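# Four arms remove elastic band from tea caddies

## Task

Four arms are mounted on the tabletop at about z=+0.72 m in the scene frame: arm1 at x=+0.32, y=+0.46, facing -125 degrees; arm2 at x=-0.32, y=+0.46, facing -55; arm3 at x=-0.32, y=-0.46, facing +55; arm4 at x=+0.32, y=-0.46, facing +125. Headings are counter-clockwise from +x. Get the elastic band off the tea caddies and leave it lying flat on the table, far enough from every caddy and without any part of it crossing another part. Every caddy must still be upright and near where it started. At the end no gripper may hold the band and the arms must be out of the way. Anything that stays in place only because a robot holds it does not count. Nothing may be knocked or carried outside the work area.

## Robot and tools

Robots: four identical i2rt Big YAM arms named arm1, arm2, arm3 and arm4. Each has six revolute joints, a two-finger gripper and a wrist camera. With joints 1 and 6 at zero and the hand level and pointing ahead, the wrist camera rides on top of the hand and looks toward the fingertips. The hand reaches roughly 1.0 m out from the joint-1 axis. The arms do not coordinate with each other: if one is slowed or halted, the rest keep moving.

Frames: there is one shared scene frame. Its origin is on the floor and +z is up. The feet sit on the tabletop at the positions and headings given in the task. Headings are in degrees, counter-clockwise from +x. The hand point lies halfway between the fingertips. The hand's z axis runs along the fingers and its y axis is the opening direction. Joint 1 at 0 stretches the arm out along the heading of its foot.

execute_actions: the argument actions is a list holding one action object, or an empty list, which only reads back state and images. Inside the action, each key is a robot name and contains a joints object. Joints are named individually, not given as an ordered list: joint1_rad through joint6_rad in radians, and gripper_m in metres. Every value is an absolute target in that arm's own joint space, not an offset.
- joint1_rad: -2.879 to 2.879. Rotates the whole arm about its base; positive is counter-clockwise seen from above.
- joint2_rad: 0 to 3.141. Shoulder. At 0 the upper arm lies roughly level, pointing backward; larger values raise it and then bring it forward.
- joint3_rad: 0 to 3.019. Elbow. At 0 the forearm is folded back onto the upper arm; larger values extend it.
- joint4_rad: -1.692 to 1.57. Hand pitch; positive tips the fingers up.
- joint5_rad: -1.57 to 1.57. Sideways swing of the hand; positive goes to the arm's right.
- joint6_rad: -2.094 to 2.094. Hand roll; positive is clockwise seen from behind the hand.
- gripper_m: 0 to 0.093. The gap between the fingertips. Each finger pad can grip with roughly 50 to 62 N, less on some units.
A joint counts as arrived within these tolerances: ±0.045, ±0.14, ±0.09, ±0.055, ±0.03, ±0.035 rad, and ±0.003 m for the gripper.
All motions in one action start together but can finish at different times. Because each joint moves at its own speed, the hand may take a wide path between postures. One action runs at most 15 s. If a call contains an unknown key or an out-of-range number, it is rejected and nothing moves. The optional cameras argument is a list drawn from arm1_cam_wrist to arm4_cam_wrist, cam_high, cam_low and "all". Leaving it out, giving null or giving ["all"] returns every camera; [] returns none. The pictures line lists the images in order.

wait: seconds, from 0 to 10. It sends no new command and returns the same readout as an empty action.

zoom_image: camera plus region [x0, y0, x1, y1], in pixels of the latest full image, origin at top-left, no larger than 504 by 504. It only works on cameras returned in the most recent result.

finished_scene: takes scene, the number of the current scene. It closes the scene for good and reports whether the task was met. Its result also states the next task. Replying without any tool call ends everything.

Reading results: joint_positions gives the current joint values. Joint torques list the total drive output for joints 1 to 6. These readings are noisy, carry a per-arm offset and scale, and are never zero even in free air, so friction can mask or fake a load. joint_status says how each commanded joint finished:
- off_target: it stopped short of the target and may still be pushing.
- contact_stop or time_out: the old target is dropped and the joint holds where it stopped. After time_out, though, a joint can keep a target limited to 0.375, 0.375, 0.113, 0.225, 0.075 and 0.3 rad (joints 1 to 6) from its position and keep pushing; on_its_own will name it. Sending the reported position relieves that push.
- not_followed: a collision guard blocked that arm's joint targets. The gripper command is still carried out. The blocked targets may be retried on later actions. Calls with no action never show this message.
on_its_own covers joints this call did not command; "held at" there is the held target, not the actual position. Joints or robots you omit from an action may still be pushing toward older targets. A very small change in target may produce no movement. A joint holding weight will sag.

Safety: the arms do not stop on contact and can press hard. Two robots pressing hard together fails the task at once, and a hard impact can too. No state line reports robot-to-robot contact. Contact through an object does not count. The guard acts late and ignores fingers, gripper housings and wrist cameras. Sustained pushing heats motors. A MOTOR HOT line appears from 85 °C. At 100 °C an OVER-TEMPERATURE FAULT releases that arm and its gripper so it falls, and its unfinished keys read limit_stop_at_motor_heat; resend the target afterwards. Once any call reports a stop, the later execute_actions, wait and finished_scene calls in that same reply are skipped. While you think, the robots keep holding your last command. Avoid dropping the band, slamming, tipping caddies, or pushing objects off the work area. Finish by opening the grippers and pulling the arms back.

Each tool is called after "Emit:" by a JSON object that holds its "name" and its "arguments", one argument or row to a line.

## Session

Emit:
{"name": "execute_actions", "arguments": {
  "actions": []
}}

Scene clock: 0.00 s.
Joint torques (N m, as the arm reports them, + toward a larger angle): no reading
arm1.joint_positions: joint1_rad=-0.012 joint2_rad=+0.437 joint3_rad=+1.452 joint4_rad=-1.528 joint5_rad=-0.011 joint6_rad=+0.017 gripper_m=+0.094
arm1.joint_status: not commanded
arm1.hand: x=+0.2514 y=+0.3692 z=+1.3394 quat_wxyz=(-0.239, -0.770, -0.380, +0.453) (m; scene frame)
arm2.joint_positions: joint1_rad=+0.012 joint2_rad=+0.421 joint3_rad=+1.451 joint4_rad=-1.537 joint5_rad=-0.008 joint6_rad=+0.015 gripper_m=+0.094
arm2.joint_status: not commanded
arm2.hand: x=-0.2526 y=+0.3570 z=+1.3809 quat_wxyz=(-0.447, -0.412, -0.761, +0.227) (m; scene frame)
arm3.joint_positions: joint1_rad=-0.013 joint2_rad=+0.424 joint3_rad=+1.449 joint4_rad=-1.541 joint5_rad=-0.002 joint6_rad=+0.008 gripper_m=+0.095
arm3.joint_status: not commanded
arm3.hand: x=-0.2501 y=-0.3719 z=+1.3011 quat_wxyz=(-0.448, +0.389, -0.769, -0.238) (m; scene frame)
arm4.joint_positions: joint1_rad=-0.009 joint2_rad=+0.425 joint3_rad=+1.481 joint4_rad=-1.537 joint5_rad=+0.000 joint6_rad=-0.010 gripper_m=+0.095
arm4.joint_status: not commanded
arm4.hand: x=+0.2575 y=-0.3677 z=+1.3792 quat_wxyz=(-0.244, +0.758, -0.395, -0.457) (m; scene frame)
pictures: arm1_cam_wrist, arm2_cam_wrist, arm3_cam_wrist, arm4_cam_wrist, cam_high, cam_low
Images, in order (width x height): arm1_cam_wrist 672x504, arm2_cam_wrist 672x504, arm3_cam_wrist 672x504, arm4_cam_wrist 672x504, cam_high 672x504, cam_low 672x504.

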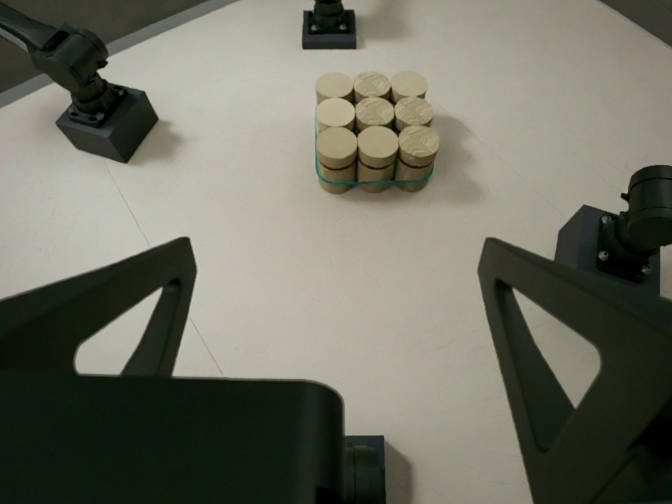

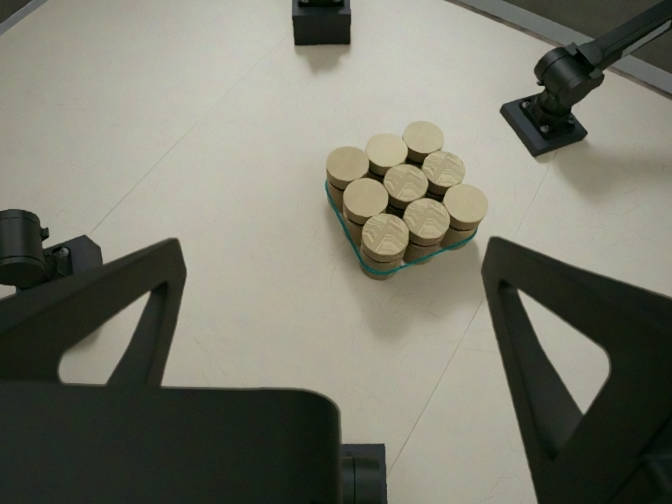

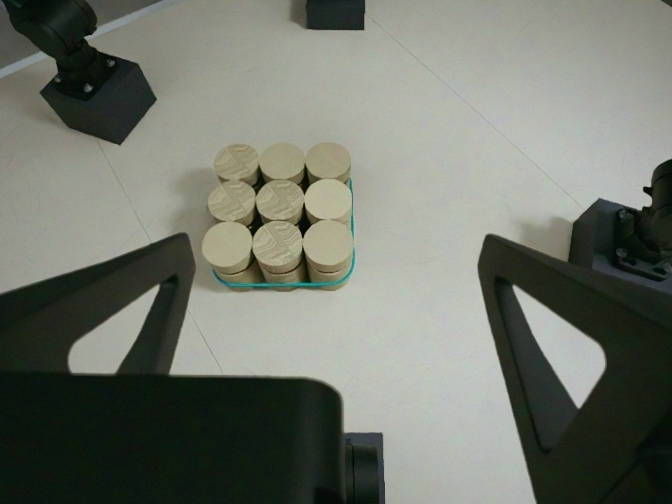

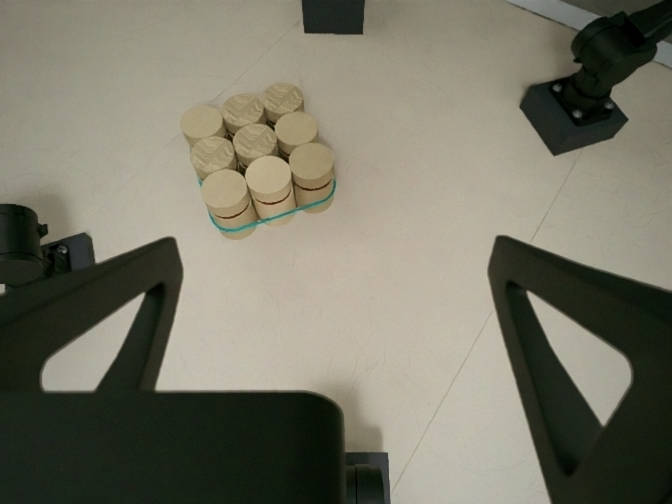

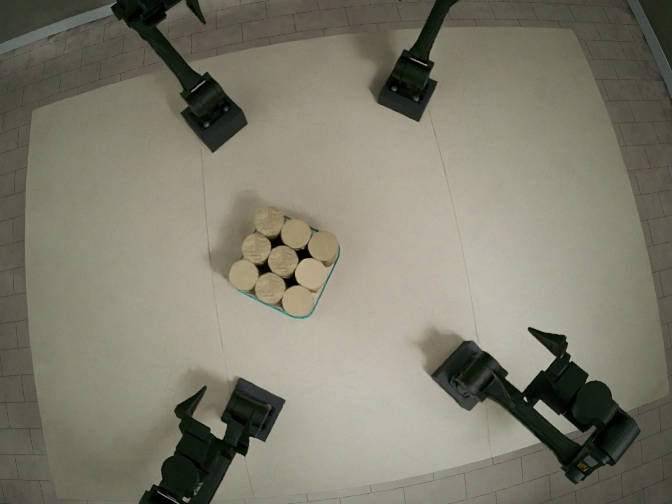

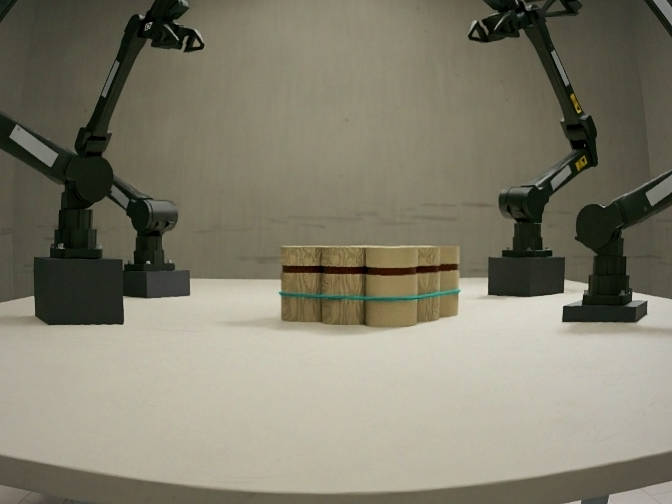

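Emit:
{"name": "zoom_image", "arguments": {
  "camera": "cam_high",
  "region": [185, 165, 385, 365]
}}

Emit:
{"name": "zoom_image", "arguments": {
  "camera": "cam_low",
  "region": [260, 220, 480, 350]
}}

Region (185, 165, 385, 365) of cam_high's 672x504 image, scaled by 2.520, with more detail than that image has.

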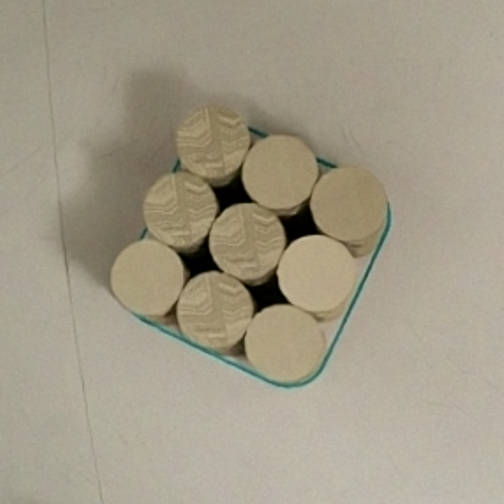

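Region (260, 220, 480, 350) of cam_low's 672x504 image, scaled by 2.291, with more detail than that image has; it fills the top 298 rows of this view, and the rest is white.

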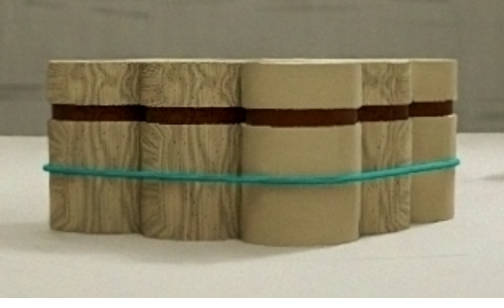

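Emit:
{"name": "execute_actions", "arguments": {
  "actions": [
    {"arm1":{"joints":{"joint1_rad":-0.068,"joint2_rad":1.34,"joint3_rad":0.56,"joint4_rad":0.72,"joint5_rad":0.0,"joint6_rad":-1.62,"gripper_m":0.04}},"arm2":{"joints":{"joint1_rad":-0.527,"joint2_rad":1.29,"joint3_rad":0.25,"joint4_rad":0.81,"joint5_rad":-0.35,"joint6_rad":-2.08,"gripper_m":0.04}},"arm3":{"joints":{"joint1_rad":0.845,"joint2_rad":0.90,"joint3_rad":0.19,"joint4_rad":0.27,"joint5_rad":0.70,"joint6_rad":-1.03,"gripper_m":0.04}},"arm4":{"joints":{"joint1_rad":0.295,"joint2_rad":1.32,"joint3_rad":0.37,"joint4_rad":0.875,"joint5_rad":0.0,"joint6_rad":1.54,"gripper_m":0.04}}}
  ],
  "cameras": ["cam_high","cam_low"]
}}

Scene clock: 60.37 s.
Joint torques (N m, as the arm reports them, + toward a larger angle): arm1=[-1.51 -7.92  8.02  2.86  0.14 -0.06] | arm2=[ 1.34 -4.8   6.06  2.89 -0.21 -0.12] | arm3=[ 1.75 -2.07  8.21  3.29  0.45  0.  ] | arm4=[-0.38 -7.12  5.12  2.84  0.16  0.07]
arm1.joint_positions: joint1_rad=-0.063 joint2_rad=+1.326 joint3_rad=+0.566 joint4_rad=+0.690 joint5_rad=-0.002 joint6_rad=-1.603 gripper_m=+0.040
arm1.joint_status: all done
arm1.hand: x=-0.0088 y=+0.0646 z=+1.0236 quat_wxyz=(+0.241, -0.236, -0.686, +0.644) (m; scene frame)
arm2.joint_positions: joint1_rad=-0.530 joint2_rad=+1.279 joint3_rad=+0.245 joint4_rad=+0.794 joint5_rad=-0.346 joint6_rad=-2.067 gripper_m=+0.040
arm2.joint_status: all done
arm2.hand: x=-0.2421 y=+0.0594 z=+0.9497 quat_wxyz=(+0.002, +0.312, -0.722, +0.617) (m; scene frame)
arm3.joint_positions: joint1_rad=+0.839 joint2_rad=+0.907 joint3_rad=+0.178 joint4_rad=+0.244 joint5_rad=+0.696 joint6_rad=-1.015 gripper_m=+0.040
arm3.joint_status: all done
arm3.hand: x=-0.2826 y=-0.1353 z=+0.8708 quat_wxyz=(-0.565, +0.763, -0.306, +0.080) (m; scene frame)
arm4.joint_positions: joint1_rad=+0.290 joint2_rad=+1.310 joint3_rad=+0.377 joint4_rad=+0.858 joint5_rad=+0.000 joint6_rad=+1.530 gripper_m=+0.040
arm4.joint_status: all done
arm4.hand: x=-0.0414 y=-0.1711 z=+1.0002 quat_wxyz=(+0.283, +0.331, -0.654, -0.618) (m; scene frame)
pictures: cam_high, cam_low
Images, in order (width x height): cam_high 672x504, cam_low 672x504.

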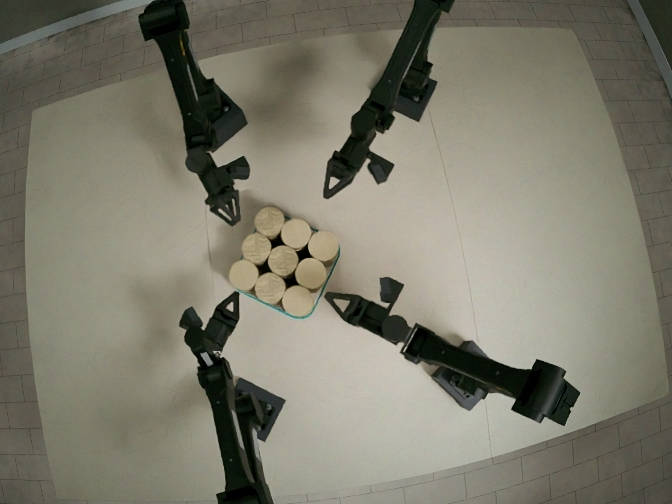

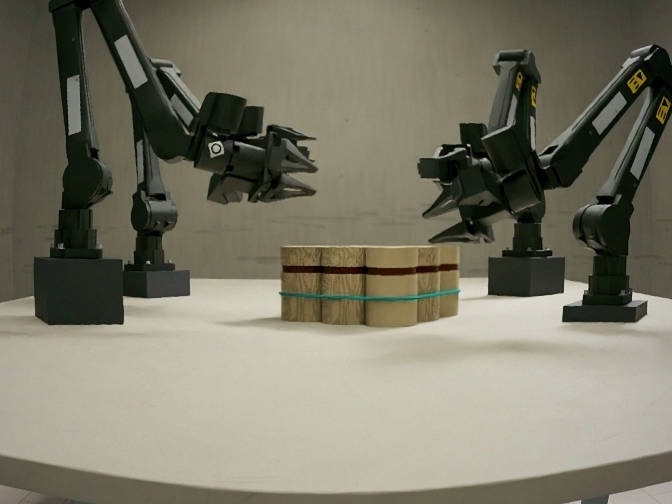

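Emit:
{"name": "zoom_image", "arguments": {
  "camera": "cam_high",
  "region": [185, 165, 385, 365]
}}

Region (185, 165, 385, 365) of cam_high's 672x504 image, scaled by 2.520, with more detail than that image has.

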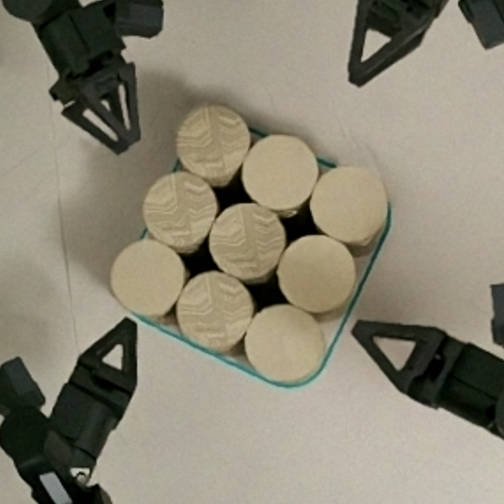

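Emit:
{"name": "execute_actions", "arguments": {
  "actions": [
    {"arm1":{"joints":{"joint2_rad":1.795}},"arm2":{"joints":{"joint2_rad":1.745}},"arm3":{"joints":{"joint2_rad":1.295}},"arm4":{"joints":{"joint2_rad":1.775}}}
  ]
}}

Scene clock: 65.47 s.
Joint torques (N m, as the arm reports them, + toward a larger angle): arm1=[ -1.15 -12.07   4.55   2.48   0.09  -0.07] | arm2=[ 1.07 -7.87  2.03  2.33 -0.34 -0.12] | arm3=[ 1.61 -4.31  5.81  2.67  0.56  0.  ] | arm4=[ -0.46 -10.     1.81   2.34   0.21   0.06]
arm1.joint_positions: joint1_rad=-0.063 joint2_rad=+1.789 joint3_rad=+0.566 joint4_rad=+0.700 joint5_rad=-0.002 joint6_rad=-1.604 gripper_m=+0.040
arm1.joint_status: all done
arm1.hand: x=-0.0073 y=+0.0647 z=+0.7934 quat_wxyz=(+0.177, -0.279, -0.815, +0.476) (m; scene frame)
arm2.joint_positions: joint1_rad=-0.530 joint2_rad=+1.736 joint3_rad=+0.245 joint4_rad=+0.799 joint5_rad=-0.346 joint6_rad=-2.068 gripper_m=+0.040
arm2.joint_status: all done
arm2.hand: x=-0.2446 y=+0.1009 z=+0.7836 quat_wxyz=(-0.059, +0.312, -0.842, +0.437) (m; scene frame)
arm3.joint_positions: joint1_rad=+0.839 joint2_rad=+1.298 joint3_rad=+0.178 joint4_rad=+0.249 joint5_rad=+0.696 joint6_rad=-1.016 gripper_m=+0.040
arm3.joint_status: all done
arm3.hand: x=-0.2772 y=-0.1582 z=+0.7627 quat_wxyz=(-0.425, +0.850, -0.260, +0.170) (m; scene frame)
arm4.joint_positions: joint1_rad=+0.290 joint2_rad=+1.764 joint3_rad=+0.377 joint4_rad=+0.866 joint5_rad=+0.000 joint6_rad=+1.531 gripper_m=+0.040
arm4.joint_status: all done
arm4.hand: x=-0.0270 y=-0.1827 z=+0.8025 quat_wxyz=(+0.208, +0.391, -0.772, -0.455) (m; scene frame)
pictures: arm1_cam_wrist, arm2_cam_wrist, arm3_cam_wrist, arm4_cam_wrist, cam_high, cam_low
Images, in order (width x height): arm1_cam_wrist 672x504, arm2_cam_wrist 672x504, arm3_cam_wrist 672x504, arm4_cam_wrist 672x504, cam_high 672x504, cam_low 672x504.

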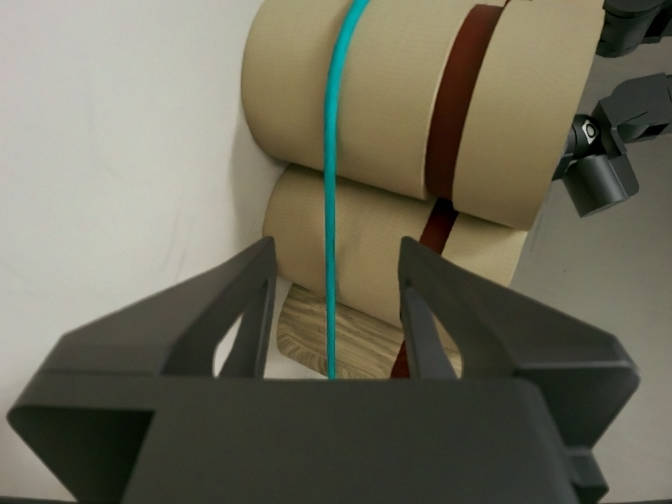

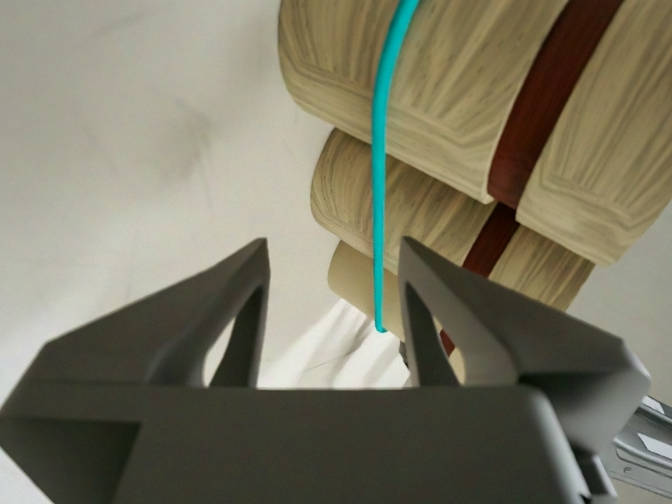

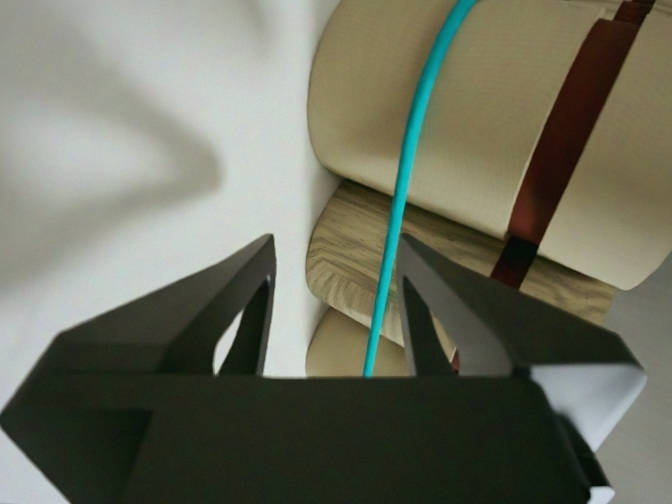

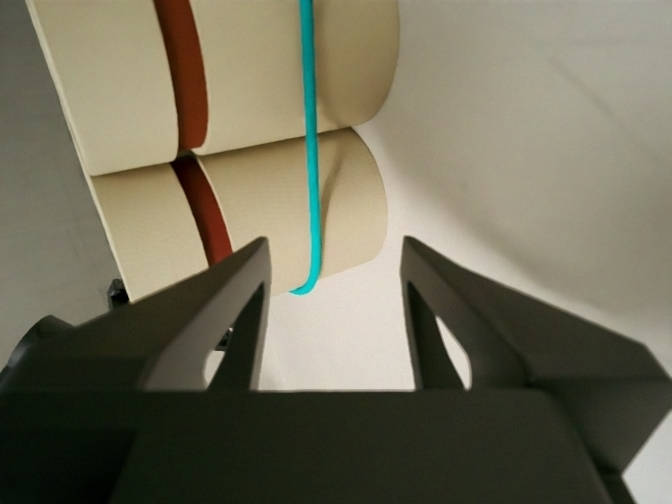

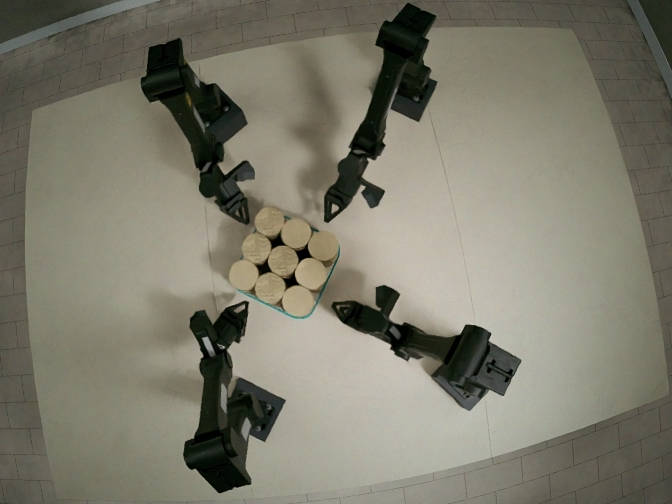

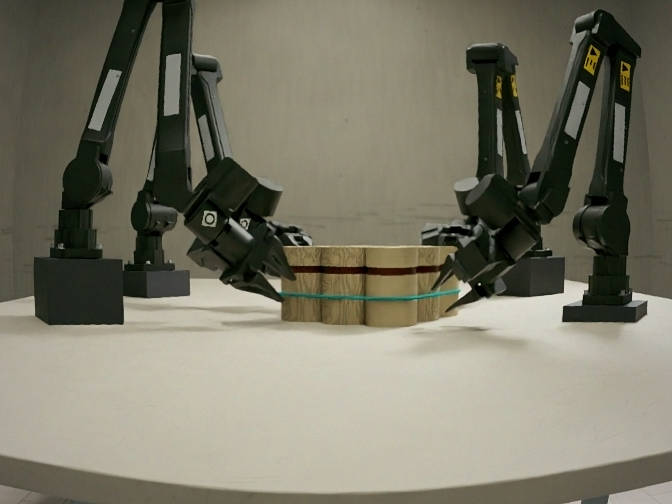

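Emit:
{"name": "zoom_image", "arguments": {
  "camera": "cam_high",
  "region": [185, 165, 385, 365]
}}

Region (185, 165, 385, 365) of cam_high's 672x504 image, scaled by 2.520, with more detail than that image has.

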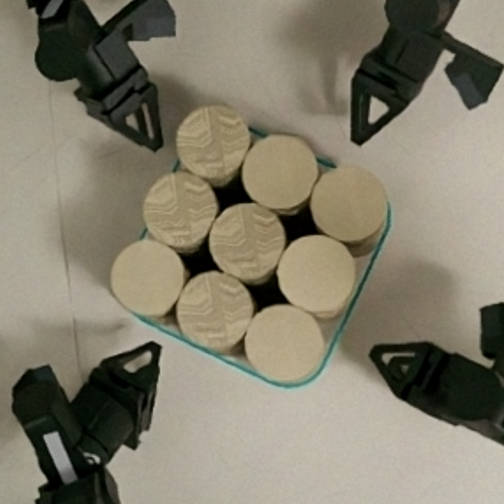

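Emit:
{"name": "execute_actions", "arguments": {
  "actions": [
    {"arm1":{"joints":{"joint1_rad":-0.092,"joint2_rad":1.94,"joint3_rad":0.73,"joint4_rad":0.735,"gripper_m":0.034}},"arm2":{"joints":{"joint1_rad":-0.483,"joint2_rad":1.832,"joint3_rad":0.385,"joint4_rad":0.765,"gripper_m":0.034}},"arm3":{"joints":{"joint1_rad":0.71,"joint2_rad":1.399,"joint3_rad":0.285,"joint4_rad":0.30,"joint6_rad":-1.07,"gripper_m":0.034}},"arm4":{"joints":{"joint1_rad":0.274,"joint2_rad":1.915,"joint3_rad":0.57,"joint4_rad":0.83,"gripper_m":0.034}}}
  ]
}}

Emit:
{"name": "zoom_image", "arguments": {
  "camera": "cam_high",
  "region": [185, 165, 385, 365]
}}

Scene clock: 99.37 s.
Joint torques (N m, as the arm reports them, + toward a larger angle): arm1=[ -1.47 -13.03   7.18   2.74   0.14  -0.06] | arm2=[ 1.29 -9.59  3.21  1.74 -0.24 -0.11] | arm3=[ 0.9  -5.45  6.65  2.83  0.47 -0.03] | arm4=[ -2.03 -13.08   3.47   1.77   0.23   0.07]
arm1.joint_positions: joint1_rad=-0.086 joint2_rad=+1.925 joint3_rad=+0.701 joint4_rad=+0.707 joint5_rad=-0.004 joint6_rad=-1.605 gripper_m=+0.034
arm1.joint_status: all done
arm1.hand: x=-0.0475 y=+0.0365 z=+0.7720 quat_wxyz=(+0.183, -0.288, -0.811, +0.476) (m; scene frame)
arm2.joint_positions: joint1_rad=-0.486 joint2_rad=+1.825 joint3_rad=+0.370 joint4_rad=+0.766 joint5_rad=-0.348 joint6_rad=-2.069 gripper_m=+0.034
arm2.joint_status: all done
arm2.hand: x=-0.2242 y=+0.0590 z=+0.7721 quat_wxyz=(-0.070, +0.331, -0.834, +0.437) (m; scene frame)
arm3.joint_positions: joint1_rad=+0.717 joint2_rad=+1.400 joint3_rad=+0.261 joint4_rad=+0.278 joint5_rad=+0.698 joint6_rad=-1.054 gripper_m=+0.034
arm3.joint_status: all done
arm3.hand: x=-0.2440 y=-0.1320 z=+0.7628 quat_wxyz=(-0.413, +0.837, -0.297, +0.202) (m; scene frame)
arm4.joint_positions: joint1_rad=+0.283 joint2_rad=+1.906 joint3_rad=+0.556 joint4_rad=+0.834 joint5_rad=-0.001 joint6_rad=+1.532 gripper_m=+0.034
arm4.joint_status: all done
arm4.hand: x=-0.0750 y=-0.1405 z=+0.7832 quat_wxyz=(+0.208, +0.388, -0.772, -0.458) (m; scene frame)
pictures: arm1_cam_wrist, arm2_cam_wrist, arm3_cam_wrist, arm4_cam_wrist, cam_high, cam_low
Images, in order (width x height): arm1_cam_wrist 672x504, arm2_cam_wrist 672x504, arm3_cam_wrist 672x504, arm4_cam_wrist 672x504, cam_high 672x504, cam_low 672x504.

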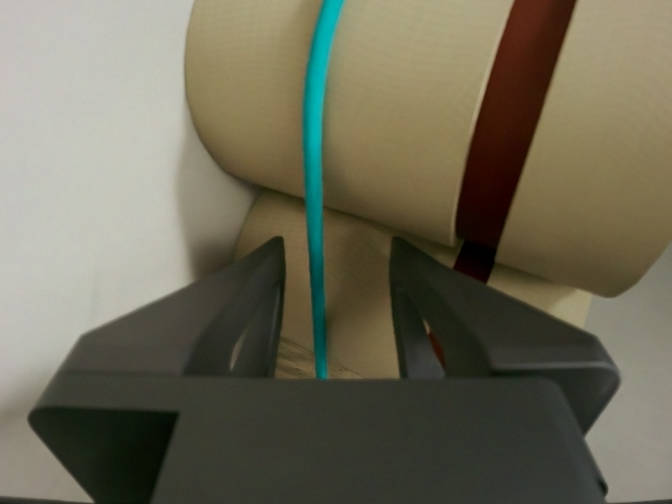

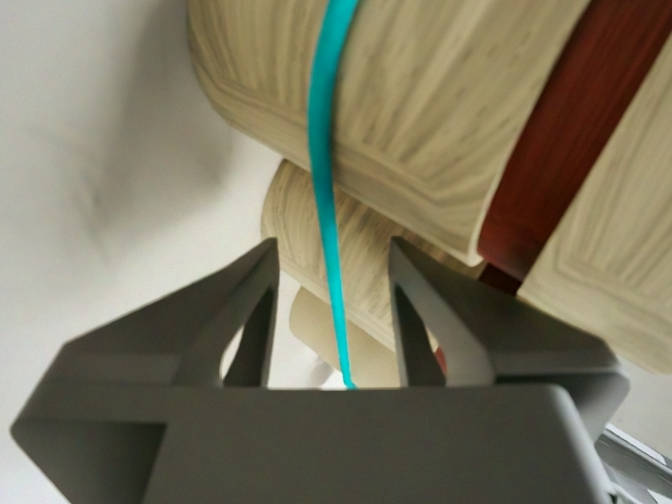

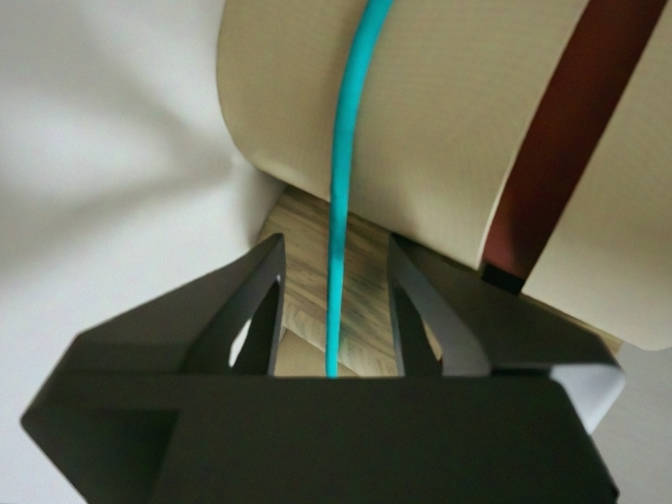

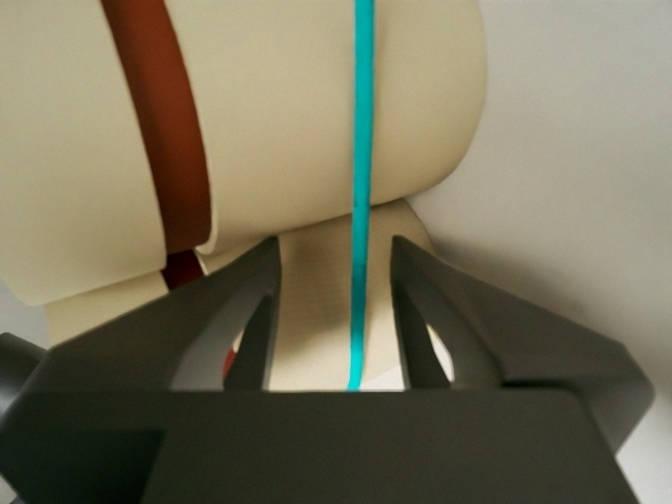

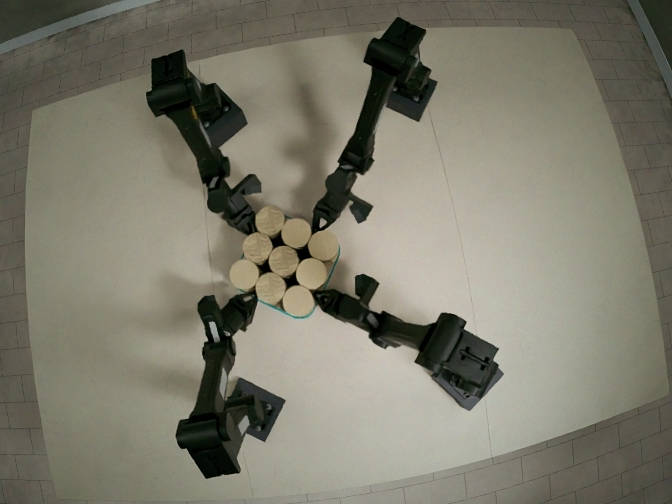

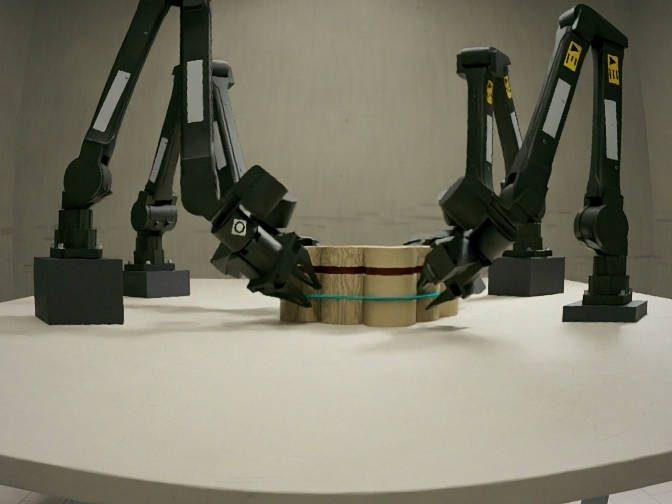

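Region (185, 165, 385, 365) of cam_high's 672x504 image, scaled by 2.520, with more detail than that image has.

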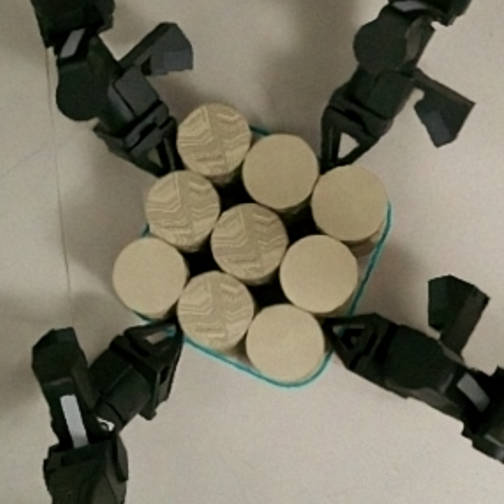

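Emit:
{"name": "execute_actions", "arguments": {
  "actions": []
}}

Scene clock: 105.40 s.
Joint torques (N m, as the arm reports them, + toward a larger angle): arm1=[ -1.37 -13.49   7.28   2.79   0.14  -0.06] | arm2=[ 1.18 -9.56  3.23  1.69 -0.24 -0.11] | arm3=[ 0.63 -5.64  6.7   2.75  0.47 -0.01] | arm4=[ -1.72 -13.06   3.54   1.75   0.23   0.07]
arm1.joint_positions: joint1_rad=-0.086 joint2_rad=+1.925 joint3_rad=+0.701 joint4_rad=+0.707 joint5_rad=-0.004 joint6_rad=-1.605 gripper_m=+0.034
arm1.joint_status: all done
arm1.hand: x=-0.0475 y=+0.0365 z=+0.7720 quat_wxyz=(+0.183, -0.288, -0.811, +0.476) (m; scene frame)
arm2.joint_positions: joint1_rad=-0.486 joint2_rad=+1.825 joint3_rad=+0.370 joint4_rad=+0.766 joint5_rad=-0.348 joint6_rad=-2.069 gripper_m=+0.034
arm2.joint_status: all done
arm2.hand: x=-0.2242 y=+0.0590 z=+0.7721 quat_wxyz=(-0.070, +0.331, -0.834, +0.437) (m; scene frame)
arm3.joint_positions: joint1_rad=+0.717 joint2_rad=+1.400 joint3_rad=+0.261 joint4_rad=+0.278 joint5_rad=+0.698 joint6_rad=-1.054 gripper_m=+0.034
arm3.joint_status: all done
arm3.hand: x=-0.2440 y=-0.1320 z=+0.7628 quat_wxyz=(-0.413, +0.837, -0.297, +0.202) (m; scene frame)
arm4.joint_positions: joint1_rad=+0.283 joint2_rad=+1.906 joint3_rad=+0.556 joint4_rad=+0.834 joint5_rad=-0.001 joint6_rad=+1.532 gripper_m=+0.034
arm4.joint_status: all done
arm4.hand: x=-0.0750 y=-0.1405 z=+0.7832 quat_wxyz=(+0.208, +0.388, -0.772, -0.458) (m; scene frame)
pictures: arm1_cam_wrist, arm2_cam_wrist, arm3_cam_wrist, arm4_cam_wrist, cam_high, cam_low
Images, in order (width x height): arm1_cam_wrist 672x504, arm2_cam_wrist 672x504, arm3_cam_wrist 672x504, arm4_cam_wrist 672x504, cam_high 672x504, cam_low 672x504.

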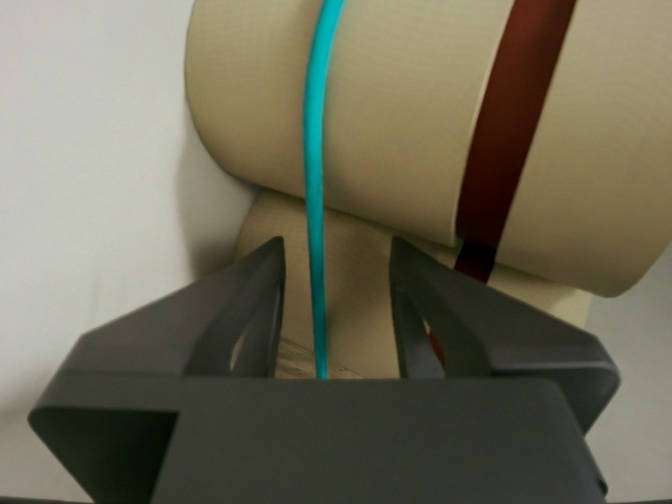

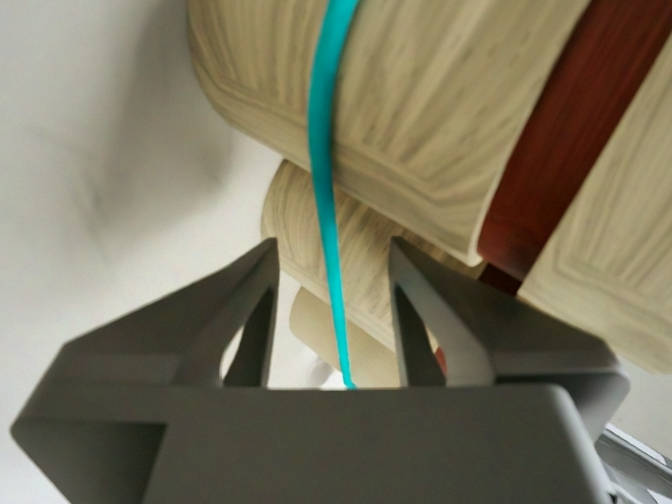

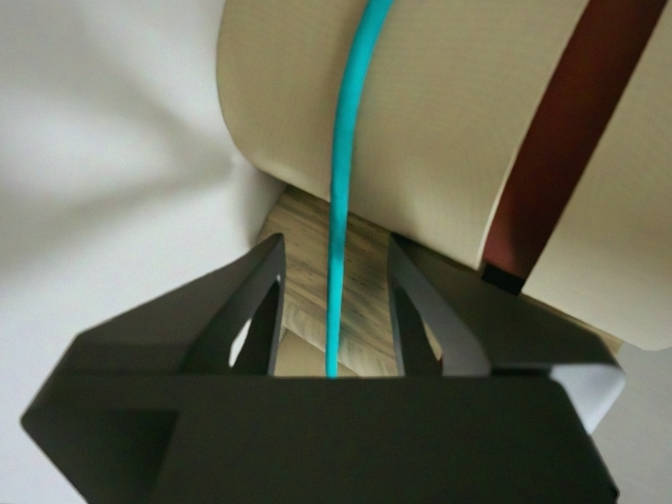

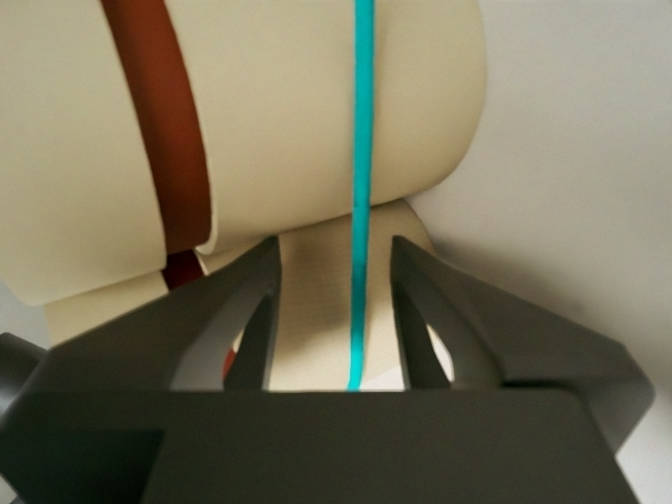

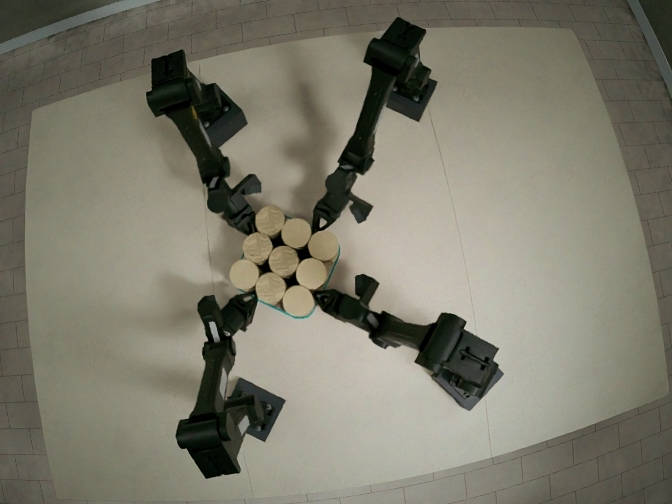

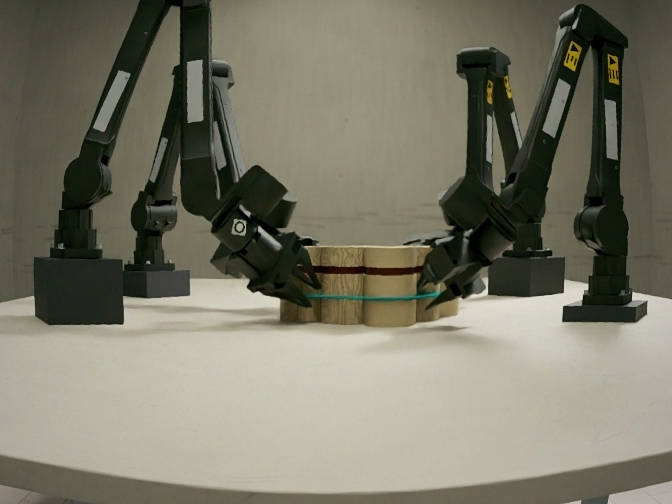

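Emit:
{"name": "execute_actions", "arguments": {
  "actions": [
    {"arm1":{"joints":{"joint2_rad":1.955,"gripper_m":0}},"arm2":{"joints":{"gripper_m":0}},"arm3":{"joints":{"gripper_m":0}},"arm4":{"joints":{"joint2_rad":1.932,"gripper_m":0}}}
  ]
}}

Scene clock: 107.73 s.
Joint torques (N m, as the arm reports them, + toward a larger angle): arm1=[ -1.24 -12.77   7.22   2.63   0.09  -0.04] | arm2=[ 1.38 -9.46  3.2   1.85 -0.24 -0.08] | arm3=[ 0.5  -5.36  6.55  2.74  0.46 -0.01] | arm4=[ -1.78 -11.87   3.44   1.79   0.24   0.06]
arm1.joint_positions: joint1_rad=-0.086 joint2_rad=+1.930 joint3_rad=+0.701 joint4_rad=+0.708 joint5_rad=-0.003 joint6_rad=-1.605 gripper_m=+0.002
arm1.joint_status: all done
arm1.hand: x=-0.0472 y=+0.0370 z=+0.7694 quat_wxyz=(+0.183, -0.288, -0.812, +0.474) (m; scene frame)
arm2.joint_positions: joint1_rad=-0.486 joint2_rad=+1.825 joint3_rad=+0.371 joint4_rad=+0.766 joint5_rad=-0.348 joint6_rad=-2.069 gripper_m=+0.002
arm2.joint_status: all done
arm2.hand: x=-0.2242 y=+0.0588 z=+0.7722 quat_wxyz=(-0.070, +0.331, -0.834, +0.437) (m; scene frame)
arm3.joint_positions: joint1_rad=+0.717 joint2_rad=+1.400 joint3_rad=+0.261 joint4_rad=+0.278 joint5_rad=+0.698 joint6_rad=-1.055 gripper_m=+0.003
arm3.joint_status: all done
arm3.hand: x=-0.2440 y=-0.1319 z=+0.7629 quat_wxyz=(-0.414, +0.837, -0.297, +0.202) (m; scene frame)
arm4.joint_positions: joint1_rad=+0.283 joint2_rad=+1.912 joint3_rad=+0.556 joint4_rad=+0.833 joint5_rad=-0.001 joint6_rad=+1.532 gripper_m=+0.002
arm4.joint_status: all done
arm4.hand: x=-0.0741 y=-0.1413 z=+0.7797 quat_wxyz=(+0.207, +0.389, -0.774, -0.455) (m; scene frame)
pictures: arm1_cam_wrist, arm2_cam_wrist, arm3_cam_wrist, arm4_cam_wrist, cam_high, cam_low
Images, in order (width x height): arm1_cam_wrist 672x504, arm2_cam_wrist 672x504, arm3_cam_wrist 672x504, arm4_cam_wrist 672x504, cam_high 672x504, cam_low 672x504.

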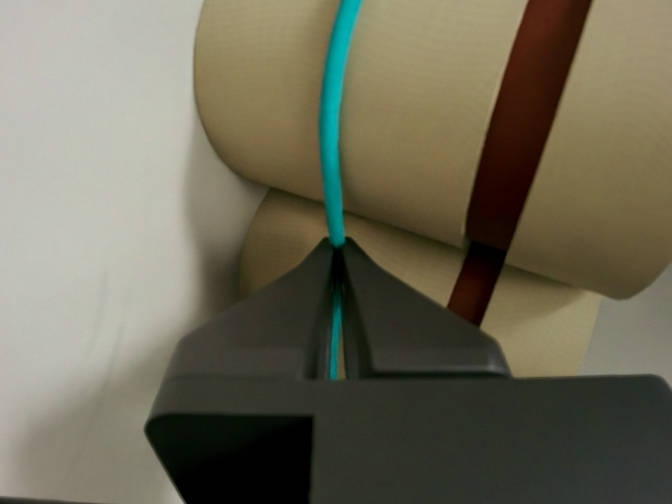

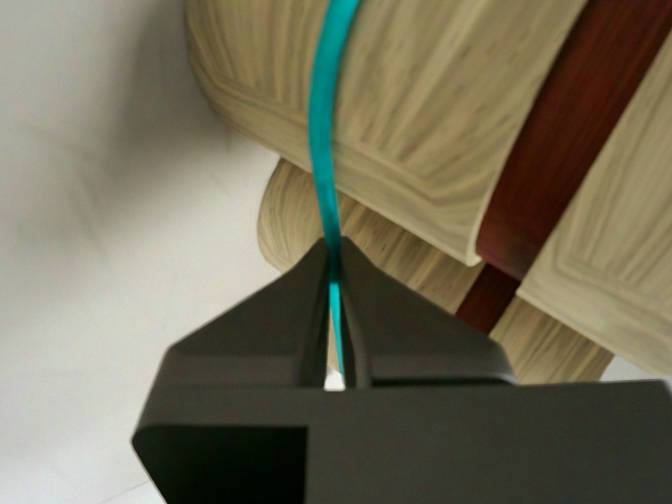

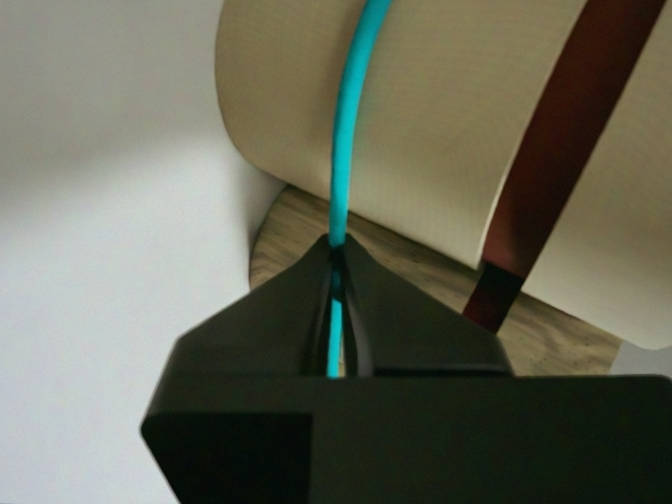

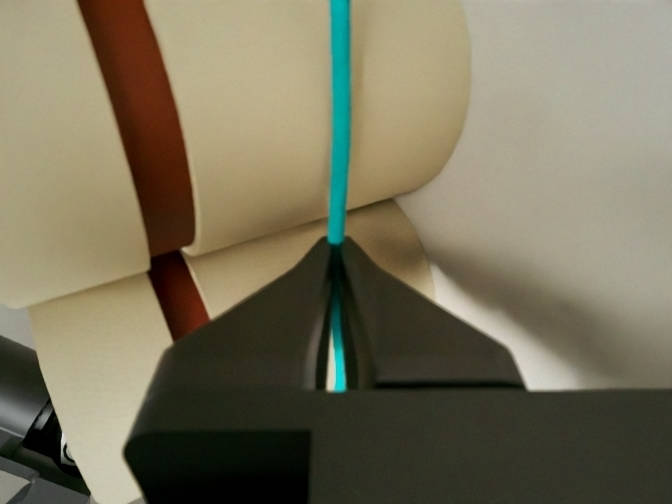

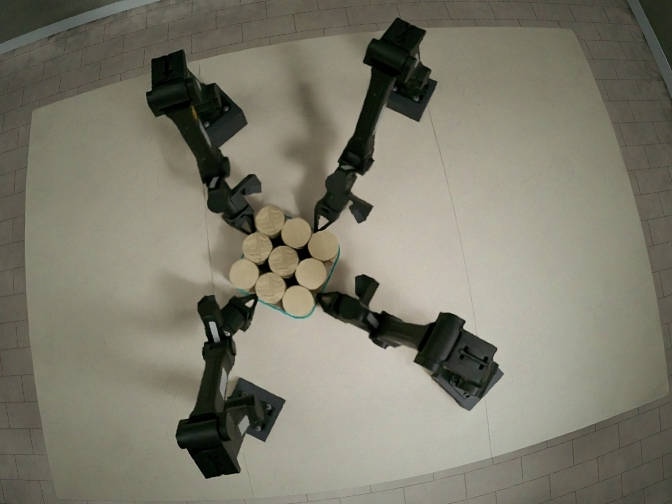

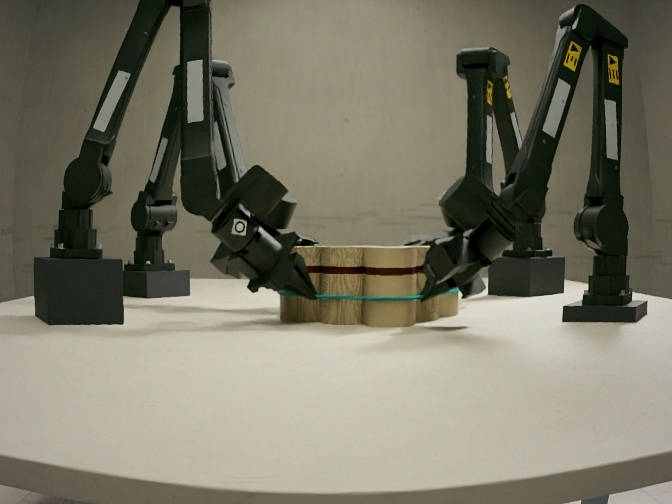

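Emit:
{"name": "zoom_image", "arguments": {
  "camera": "arm2_cam_wrist",
  "region": [256, 180, 416, 300]
}}

Emit:
{"name": "zoom_image", "arguments": {
  "camera": "arm4_cam_wrist",
  "region": [256, 180, 416, 300]
}}

Emit:
{"name": "zoom_image", "arguments": {
  "camera": "arm1_cam_wrist",
  "region": [256, 180, 416, 300]
}}

Emit:
{"name": "zoom_image", "arguments": {
  "camera": "arm3_cam_wrist",
  "region": [256, 180, 416, 300]
}}

Region (256, 180, 416, 300) of arm2_cam_wrist's 672x504 image, scaled by 3.150, with more detail than that image has; it fills the top 378 rows of this view, and the rest is white.

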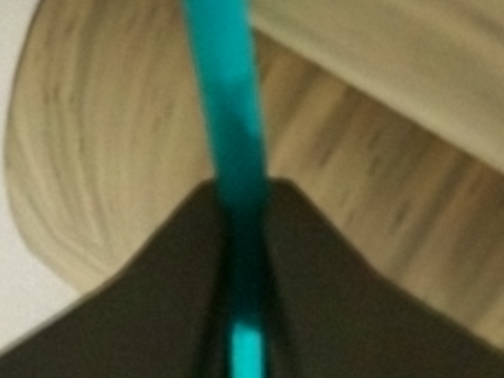

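Region (256, 180, 416, 300) of arm4_cam_wrist's 672x504 image, scaled by 3.150, with more detail than that image has; it fills the top 378 rows of this view, and the rest is white.

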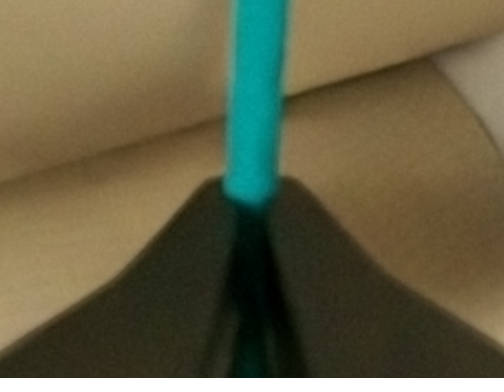

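Region (256, 180, 416, 300) of arm1_cam_wrist's 672x504 image, scaled by 3.150, with more detail than that image has; it fills the top 378 rows of this view, and the rest is white.

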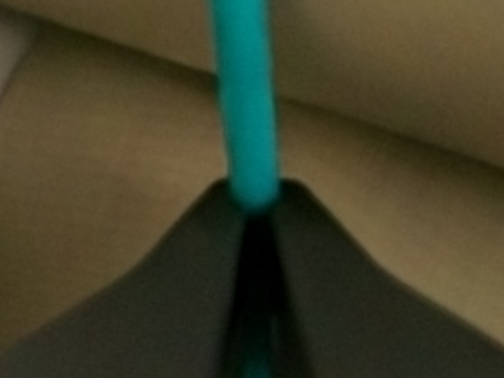

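Region (256, 180, 416, 300) of arm3_cam_wrist's 672x504 image, scaled by 3.150, with more detail than that image has; it fills the top 378 rows of this view, and the rest is white.

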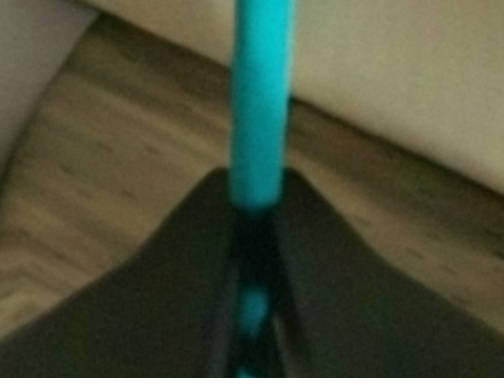

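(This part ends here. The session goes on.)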